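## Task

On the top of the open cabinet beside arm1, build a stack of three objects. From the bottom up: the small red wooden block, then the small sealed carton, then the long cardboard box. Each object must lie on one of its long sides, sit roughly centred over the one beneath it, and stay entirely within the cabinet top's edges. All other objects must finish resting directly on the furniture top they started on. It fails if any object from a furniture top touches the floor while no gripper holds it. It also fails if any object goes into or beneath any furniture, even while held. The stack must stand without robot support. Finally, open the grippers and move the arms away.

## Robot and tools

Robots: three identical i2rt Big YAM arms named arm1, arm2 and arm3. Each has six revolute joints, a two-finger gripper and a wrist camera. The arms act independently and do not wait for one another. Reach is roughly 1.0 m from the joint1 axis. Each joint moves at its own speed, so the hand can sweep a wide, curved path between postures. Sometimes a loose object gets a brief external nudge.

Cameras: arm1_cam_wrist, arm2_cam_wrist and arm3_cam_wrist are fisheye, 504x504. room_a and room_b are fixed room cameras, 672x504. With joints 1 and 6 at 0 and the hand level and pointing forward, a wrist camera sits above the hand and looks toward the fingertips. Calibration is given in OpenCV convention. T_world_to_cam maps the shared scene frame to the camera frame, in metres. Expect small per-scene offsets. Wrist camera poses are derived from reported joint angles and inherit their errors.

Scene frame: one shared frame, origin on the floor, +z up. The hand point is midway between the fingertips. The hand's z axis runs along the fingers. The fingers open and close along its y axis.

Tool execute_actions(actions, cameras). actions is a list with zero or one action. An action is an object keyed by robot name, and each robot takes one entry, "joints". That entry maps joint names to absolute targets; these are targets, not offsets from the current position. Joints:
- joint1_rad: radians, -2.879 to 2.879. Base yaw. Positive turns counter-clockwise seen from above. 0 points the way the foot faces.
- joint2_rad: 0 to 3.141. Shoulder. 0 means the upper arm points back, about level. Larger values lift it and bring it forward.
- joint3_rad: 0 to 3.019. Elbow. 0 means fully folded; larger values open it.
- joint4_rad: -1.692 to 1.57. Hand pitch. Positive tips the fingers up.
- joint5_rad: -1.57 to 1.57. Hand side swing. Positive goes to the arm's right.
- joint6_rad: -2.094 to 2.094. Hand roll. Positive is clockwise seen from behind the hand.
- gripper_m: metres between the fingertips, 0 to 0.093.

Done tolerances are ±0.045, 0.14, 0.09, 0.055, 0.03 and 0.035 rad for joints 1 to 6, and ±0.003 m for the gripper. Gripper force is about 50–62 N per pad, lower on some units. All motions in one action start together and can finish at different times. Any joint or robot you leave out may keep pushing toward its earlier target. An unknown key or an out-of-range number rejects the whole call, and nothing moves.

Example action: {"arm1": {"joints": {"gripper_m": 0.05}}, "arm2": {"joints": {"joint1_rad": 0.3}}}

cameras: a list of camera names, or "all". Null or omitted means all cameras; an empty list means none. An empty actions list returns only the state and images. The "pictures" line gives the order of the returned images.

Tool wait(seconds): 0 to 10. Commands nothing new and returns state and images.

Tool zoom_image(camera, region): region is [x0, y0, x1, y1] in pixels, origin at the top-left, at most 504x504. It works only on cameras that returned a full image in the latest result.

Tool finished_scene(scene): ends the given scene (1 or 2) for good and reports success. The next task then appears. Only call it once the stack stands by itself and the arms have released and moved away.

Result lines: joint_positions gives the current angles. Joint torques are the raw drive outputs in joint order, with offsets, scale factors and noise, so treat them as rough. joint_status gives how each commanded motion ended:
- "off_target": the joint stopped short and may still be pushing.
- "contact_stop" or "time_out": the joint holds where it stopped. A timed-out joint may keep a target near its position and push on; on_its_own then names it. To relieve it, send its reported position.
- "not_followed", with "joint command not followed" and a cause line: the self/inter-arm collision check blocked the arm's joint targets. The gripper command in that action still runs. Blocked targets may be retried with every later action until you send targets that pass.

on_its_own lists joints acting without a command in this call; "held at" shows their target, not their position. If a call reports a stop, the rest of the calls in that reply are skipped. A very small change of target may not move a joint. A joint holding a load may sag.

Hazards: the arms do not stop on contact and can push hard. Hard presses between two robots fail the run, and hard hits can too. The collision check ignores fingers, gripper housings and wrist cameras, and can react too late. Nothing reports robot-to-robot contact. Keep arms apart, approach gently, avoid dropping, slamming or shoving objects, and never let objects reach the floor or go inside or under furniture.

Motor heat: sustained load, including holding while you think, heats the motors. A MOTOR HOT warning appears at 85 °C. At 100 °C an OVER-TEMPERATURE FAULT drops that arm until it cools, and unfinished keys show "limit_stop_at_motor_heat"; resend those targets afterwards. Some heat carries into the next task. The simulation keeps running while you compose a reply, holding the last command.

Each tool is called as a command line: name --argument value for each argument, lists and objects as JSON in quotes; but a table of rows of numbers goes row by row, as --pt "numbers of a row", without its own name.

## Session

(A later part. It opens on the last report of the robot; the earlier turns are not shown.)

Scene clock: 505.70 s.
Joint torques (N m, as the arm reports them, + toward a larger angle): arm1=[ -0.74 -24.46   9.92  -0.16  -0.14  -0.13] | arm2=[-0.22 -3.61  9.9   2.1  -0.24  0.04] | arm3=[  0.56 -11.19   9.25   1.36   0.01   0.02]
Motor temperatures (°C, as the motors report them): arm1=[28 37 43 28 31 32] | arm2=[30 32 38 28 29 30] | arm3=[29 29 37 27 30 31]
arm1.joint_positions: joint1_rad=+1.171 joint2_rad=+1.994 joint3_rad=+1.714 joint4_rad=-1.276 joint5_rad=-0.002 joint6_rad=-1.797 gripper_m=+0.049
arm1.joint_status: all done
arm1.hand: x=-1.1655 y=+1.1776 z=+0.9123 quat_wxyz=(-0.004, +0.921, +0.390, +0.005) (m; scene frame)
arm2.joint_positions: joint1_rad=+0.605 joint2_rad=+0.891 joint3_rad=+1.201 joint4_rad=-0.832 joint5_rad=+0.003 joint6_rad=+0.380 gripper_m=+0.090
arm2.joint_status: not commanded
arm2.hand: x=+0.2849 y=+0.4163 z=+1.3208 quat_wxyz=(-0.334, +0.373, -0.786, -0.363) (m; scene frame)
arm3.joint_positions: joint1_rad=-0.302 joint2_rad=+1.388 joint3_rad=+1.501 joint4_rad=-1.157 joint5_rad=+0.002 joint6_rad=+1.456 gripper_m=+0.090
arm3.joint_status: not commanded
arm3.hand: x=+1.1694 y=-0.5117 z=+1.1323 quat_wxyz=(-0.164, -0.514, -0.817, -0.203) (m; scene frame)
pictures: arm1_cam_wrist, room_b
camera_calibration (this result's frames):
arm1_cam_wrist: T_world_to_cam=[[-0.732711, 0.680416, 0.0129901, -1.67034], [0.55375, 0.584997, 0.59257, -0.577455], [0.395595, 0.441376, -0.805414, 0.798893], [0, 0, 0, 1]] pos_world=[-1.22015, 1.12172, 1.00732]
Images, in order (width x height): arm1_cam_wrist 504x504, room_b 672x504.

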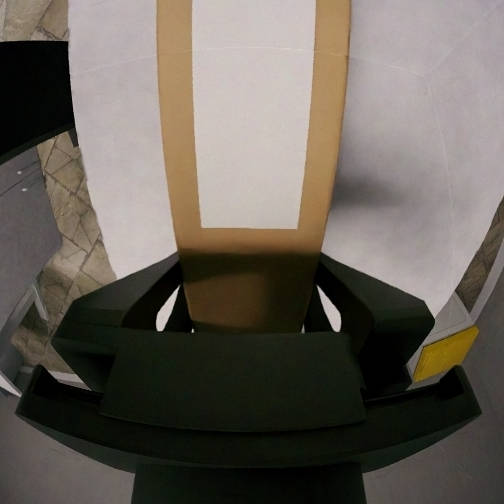

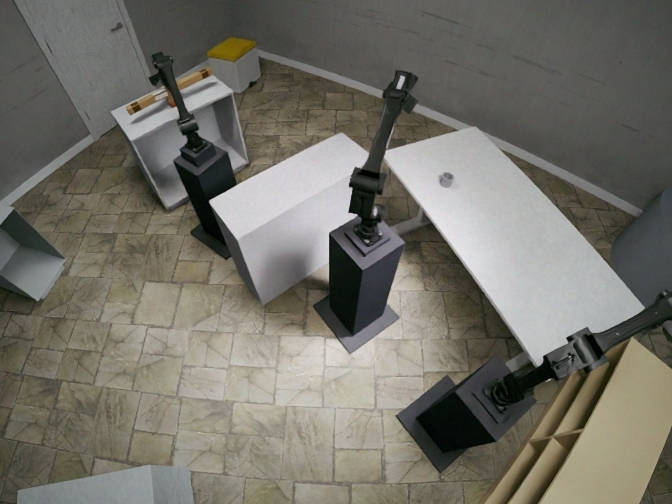

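execute_actions --actions '[{"arm1": {"joints": {"joint2_rad": 2.016}}}]' --cameras '["room_a"]'

Scene clock: 509.27 s.
Joint torques (N m, as the arm reports them, + toward a larger angle): arm1=[ -0.35 -21.33   9.89  -0.23  -0.05  -0.13] | arm2=[ 0.17 -3.88  9.74  2.24 -0.23  0.08] | arm3=[  1.05 -11.24   9.12   1.28  -0.05  -0.02]
Motor temperatures (°C, as the motors report them): arm1=[28 38 43 28 31 32] | arm2=[30 32 38 28 29 30] | arm3=[29 29 37 27 30 31]
arm1.joint_positions: joint1_rad=+1.171 joint2_rad=+1.996 joint3_rad=+1.714 joint4_rad=-1.277 joint5_rad=-0.002 joint6_rad=-1.797 gripper_m=+0.049
arm1.joint_status: all done
arm1.hand: x=-1.1654 y=+1.1774 z=+0.9107 quat_wxyz=(-0.003, +0.921, +0.390, +0.006) (m; scene frame)
arm2.joint_positions: joint1_rad=+0.605 joint2_rad=+0.891 joint3_rad=+1.201 joint4_rad=-0.832 joint5_rad=+0.003 joint6_rad=+0.380 gripper_m=+0.090
arm2.joint_status: not commanded
arm2.hand: x=+0.2849 y=+0.4163 z=+1.3208 quat_wxyz=(-0.334, +0.373, -0.786, -0.363) (m; scene frame)
arm3.joint_positions: joint1_rad=-0.302 joint2_rad=+1.388 joint3_rad=+1.501 joint4_rad=-1.157 joint5_rad=+0.002 joint6_rad=+1.456 gripper_m=+0.090
arm3.joint_status: not commanded
arm3.hand: x=+1.1694 y=-0.5117 z=+1.1323 quat_wxyz=(-0.164, -0.514, -0.817, -0.203) (m; scene frame)
pictures: room_a
Images, in order (width x height): room_a 672x504.

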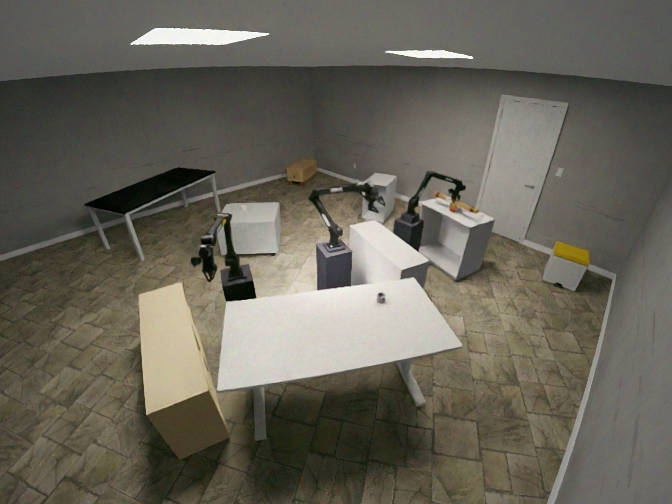

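execute_actions --actions '[{"arm1": {"joints": {"joint2_rad": 2.028}}}]' --cameras '["room_a"]'

Scene clock: 511.73 s.
Joint torques (N m, as the arm reports them, + toward a larger angle): arm1=[ -0.55 -20.15   9.89  -0.2   -0.08  -0.13] | arm2=[-0.43 -4.08  9.82  2.12 -0.24  0.04] | arm3=[  0.06 -11.04   9.19   1.51  -0.06  -0.02]
Motor temperatures (°C, as the motors report them): arm1=[28 38 43 28 31 32] | arm2=[30 32 38 28 29 30] | arm3=[29 29 37 27 30 31]
arm1.joint_positions: joint1_rad=+1.171 joint2_rad=+1.996 joint3_rad=+1.714 joint4_rad=-1.277 joint5_rad=-0.002 joint6_rad=-1.797 gripper_m=+0.049
arm1.joint_status: all done
arm1.hand: x=-1.1654 y=+1.1774 z=+0.9107 quat_wxyz=(-0.003, +0.921, +0.390, +0.006) (m; scene frame)
arm2.joint_positions: joint1_rad=+0.605 joint2_rad=+0.891 joint3_rad=+1.201 joint4_rad=-0.832 joint5_rad=+0.003 joint6_rad=+0.380 gripper_m=+0.090
arm2.joint_status: not commanded
arm2.hand: x=+0.2849 y=+0.4163 z=+1.3208 quat_wxyz=(-0.334, +0.373, -0.786, -0.363) (m; scene frame)
arm3.joint_positions: joint1_rad=-0.302 joint2_rad=+1.388 joint3_rad=+1.501 joint4_rad=-1.157 joint5_rad=+0.002 joint6_rad=+1.456 gripper_m=+0.090
arm3.joint_status: not commanded
arm3.hand: x=+1.1694 y=-0.5117 z=+1.1323 quat_wxyz=(-0.164, -0.514, -0.817, -0.203) (m; scene frame)
pictures: room_a
Images, in order (width x height): room_a 672x504.

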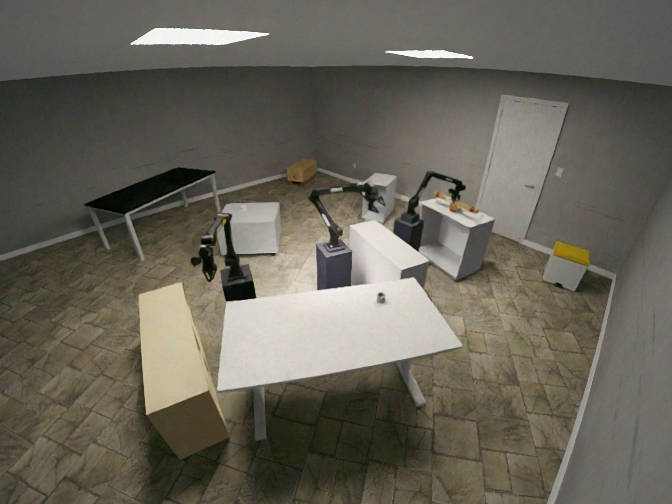

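zoom_image --camera "room_a" --region '[420, 170, 500, 230]'

Region (420, 170, 500, 230) of room_a's 672x504 image, scaled by 6.300, with more detail than that image has; it fills the top 378 rows of this view, and the rest is white.

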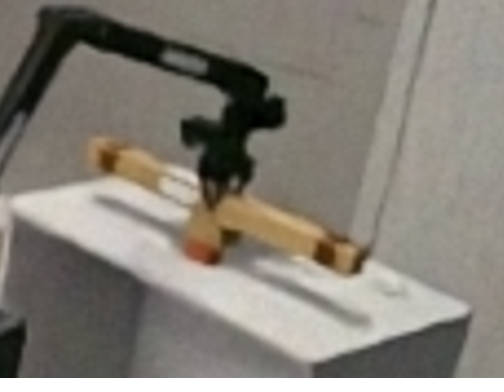

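execute_actions --actions '[{"arm1": {"joints": {"gripper_m": 0.093, "joint2_rad": 2.0}}}]' --cameras '[]'

execute_actions --actions '[{"arm1": {"joints": {"joint2_rad": 1.70}}}]'

Scene clock: 517.13 s.
Joint torques (N m, as the arm reports them, + toward a larger angle): arm1=[ -0.57 -22.53   9.83  -0.15  -0.08  -0.13] | arm2=[-0.14 -3.28  9.79  2.21 -0.22  0.05] | arm3=[  0.18 -11.21   9.07   1.49  -0.02   0.  ]
Motor temperatures (°C, as the motors report them): arm1=[28 37 43 28 31 32] | arm2=[30 32 38 28 29 30] | arm3=[29 29 37 27 30 31]
arm1.joint_positions: joint1_rad=+1.171 joint2_rad=+1.997 joint3_rad=+1.714 joint4_rad=-1.277 joint5_rad=-0.002 joint6_rad=-1.797 gripper_m=+0.093
arm1.joint_status: all done
arm1.hand: x=-1.1654 y=+1.1774 z=+0.9102 quat_wxyz=(-0.002, +0.921, +0.391, +0.006) (m; scene frame)
arm2.joint_positions: joint1_rad=+0.605 joint2_rad=+0.891 joint3_rad=+1.201 joint4_rad=-0.832 joint5_rad=+0.003 joint6_rad=+0.380 gripper_m=+0.090
arm2.joint_status: not commanded
arm2.hand: x=+0.2849 y=+0.4163 z=+1.3208 quat_wxyz=(-0.334, +0.373, -0.786, -0.363) (m; scene frame)
arm3.joint_positions: joint1_rad=-0.302 joint2_rad=+1.388 joint3_rad=+1.501 joint4_rad=-1.157 joint5_rad=+0.002 joint6_rad=+1.456 gripper_m=+0.090
arm3.joint_status: not commanded
arm3.hand: x=+1.1694 y=-0.5117 z=+1.1323 quat_wxyz=(-0.164, -0.514, -0.817, -0.203) (m; scene frame)
pictures: none
No camera images: the call's "cameras" was empty. Leave "cameras" out to get every camera's image.

Scene clock: 518.63 s.
Joint torques (N m, as the arm reports them, + toward a larger angle): arm1=[ -0.53 -20.26  11.44   0.2   -0.08  -0.11] | arm2=[ 0.12 -3.77  9.78  2.15 -0.22  0.06] | arm3=[  0.23 -11.14   9.05   1.57  -0.04   0.  ]
Motor temperatures (°C, as the motors report them): arm1=[28 37 43 28 31 32] | arm2=[30 32 38 28 29 30] | arm3=[29 29 37 27 30 31]
arm1.joint_positions: joint1_rad=+1.171 joint2_rad=+1.711 joint3_rad=+1.708 joint4_rad=-1.277 joint5_rad=-0.002 joint6_rad=-1.797 gripper_m=+0.093
arm1.joint_status: all done
arm1.hand: x=-1.1597 y=+1.1644 z=+1.0751 quat_wxyz=(-0.140, +0.911, +0.388, -0.019) (m; scene frame)
arm2.joint_positions: joint1_rad=+0.605 joint2_rad=+0.891 joint3_rad=+1.201 joint4_rad=-0.832 joint5_rad=+0.003 joint6_rad=+0.380 gripper_m=+0.090
arm2.joint_status: not commanded
arm2.hand: x=+0.2849 y=+0.4163 z=+1.3208 quat_wxyz=(-0.334, +0.373, -0.786, -0.363) (m; scene frame)
arm3.joint_positions: joint1_rad=-0.302 joint2_rad=+1.388 joint3_rad=+1.501 joint4_rad=-1.157 joint5_rad=+0.002 joint6_rad=+1.456 gripper_m=+0.090
arm3.joint_status: not commanded
arm3.hand: x=+1.1694 y=-0.5117 z=+1.1323 quat_wxyz=(-0.164, -0.514, -0.817, -0.203) (m; scene frame)
pictures: arm1_cam_wrist, arm2_cam_wrist, arm3_cam_wrist, room_a, room_b
camera_calibration (this result's frames):
arm1_cam_wrist: T_world_to_cam=[[-0.71366, 0.643479, 0.276809, -1.87778], [0.643526, 0.44617, 0.621938, -0.43521], [0.2767, 0.621986, -0.732509, 0.507066], [0, 0, 0, 1]] pos_world=[-1.20034, 1.0871, 1.16189]
arm2_cam_wrist: T_world_to_cam=[[0.834404, -0.449654, -0.318718, 0.372721], [-0.545207, -0.758115, -0.357786, 0.952325], [-0.0807451, 0.472306, -0.877729, 1.11079], [0, 0, 0, 1]] pos_world=[0.297904, 0.364937, 1.43449]
arm3_cam_wrist: T_world_to_cam=[[-0.771355, -0.397056, -0.497351, 1.26266], [-0.621969, 0.635848, 0.457004, 0.536521], [0.134784, 0.661849, -0.73742, 1.14226], [0, 0, 0, 1]] pos_world=[1.1537, -0.595806, 1.22512]
Images, in order (width x height): arm1_cam_wrist 504x504, arm2_cam_wrist 504x504, arm3_cam_wrist 504x504, room_a 672x504, room_b 672x504.

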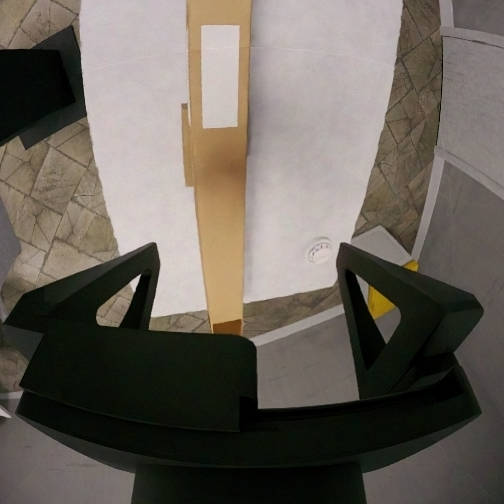

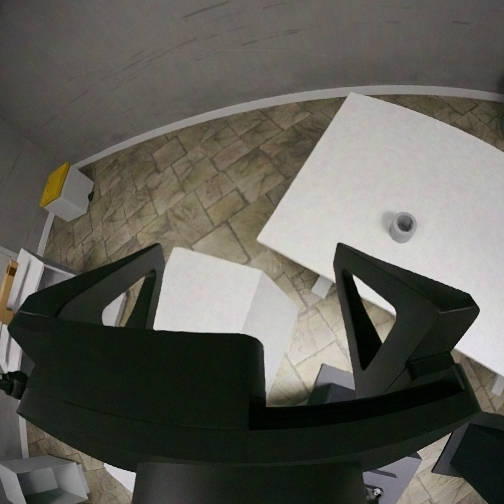

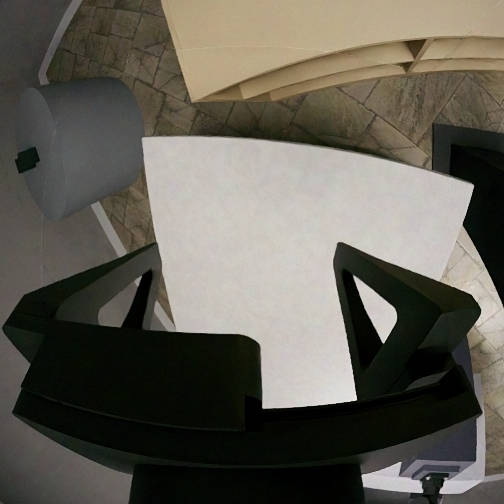

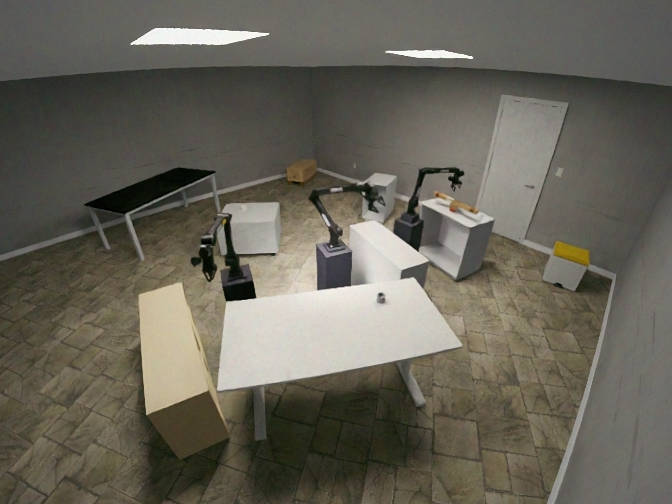

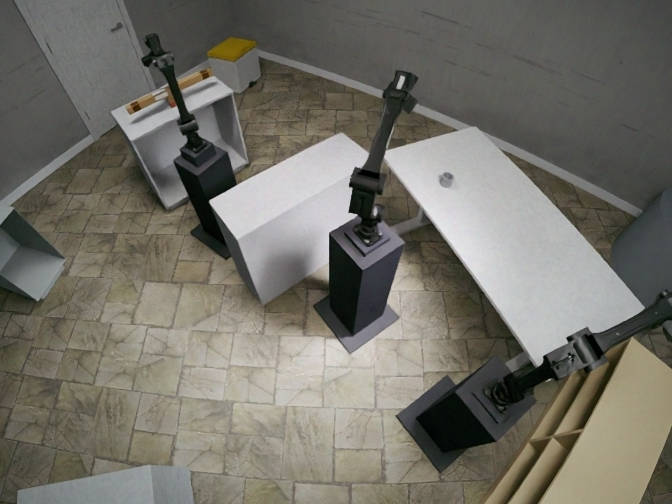

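finished_scene --scene 2

The scene is finished: the task was done.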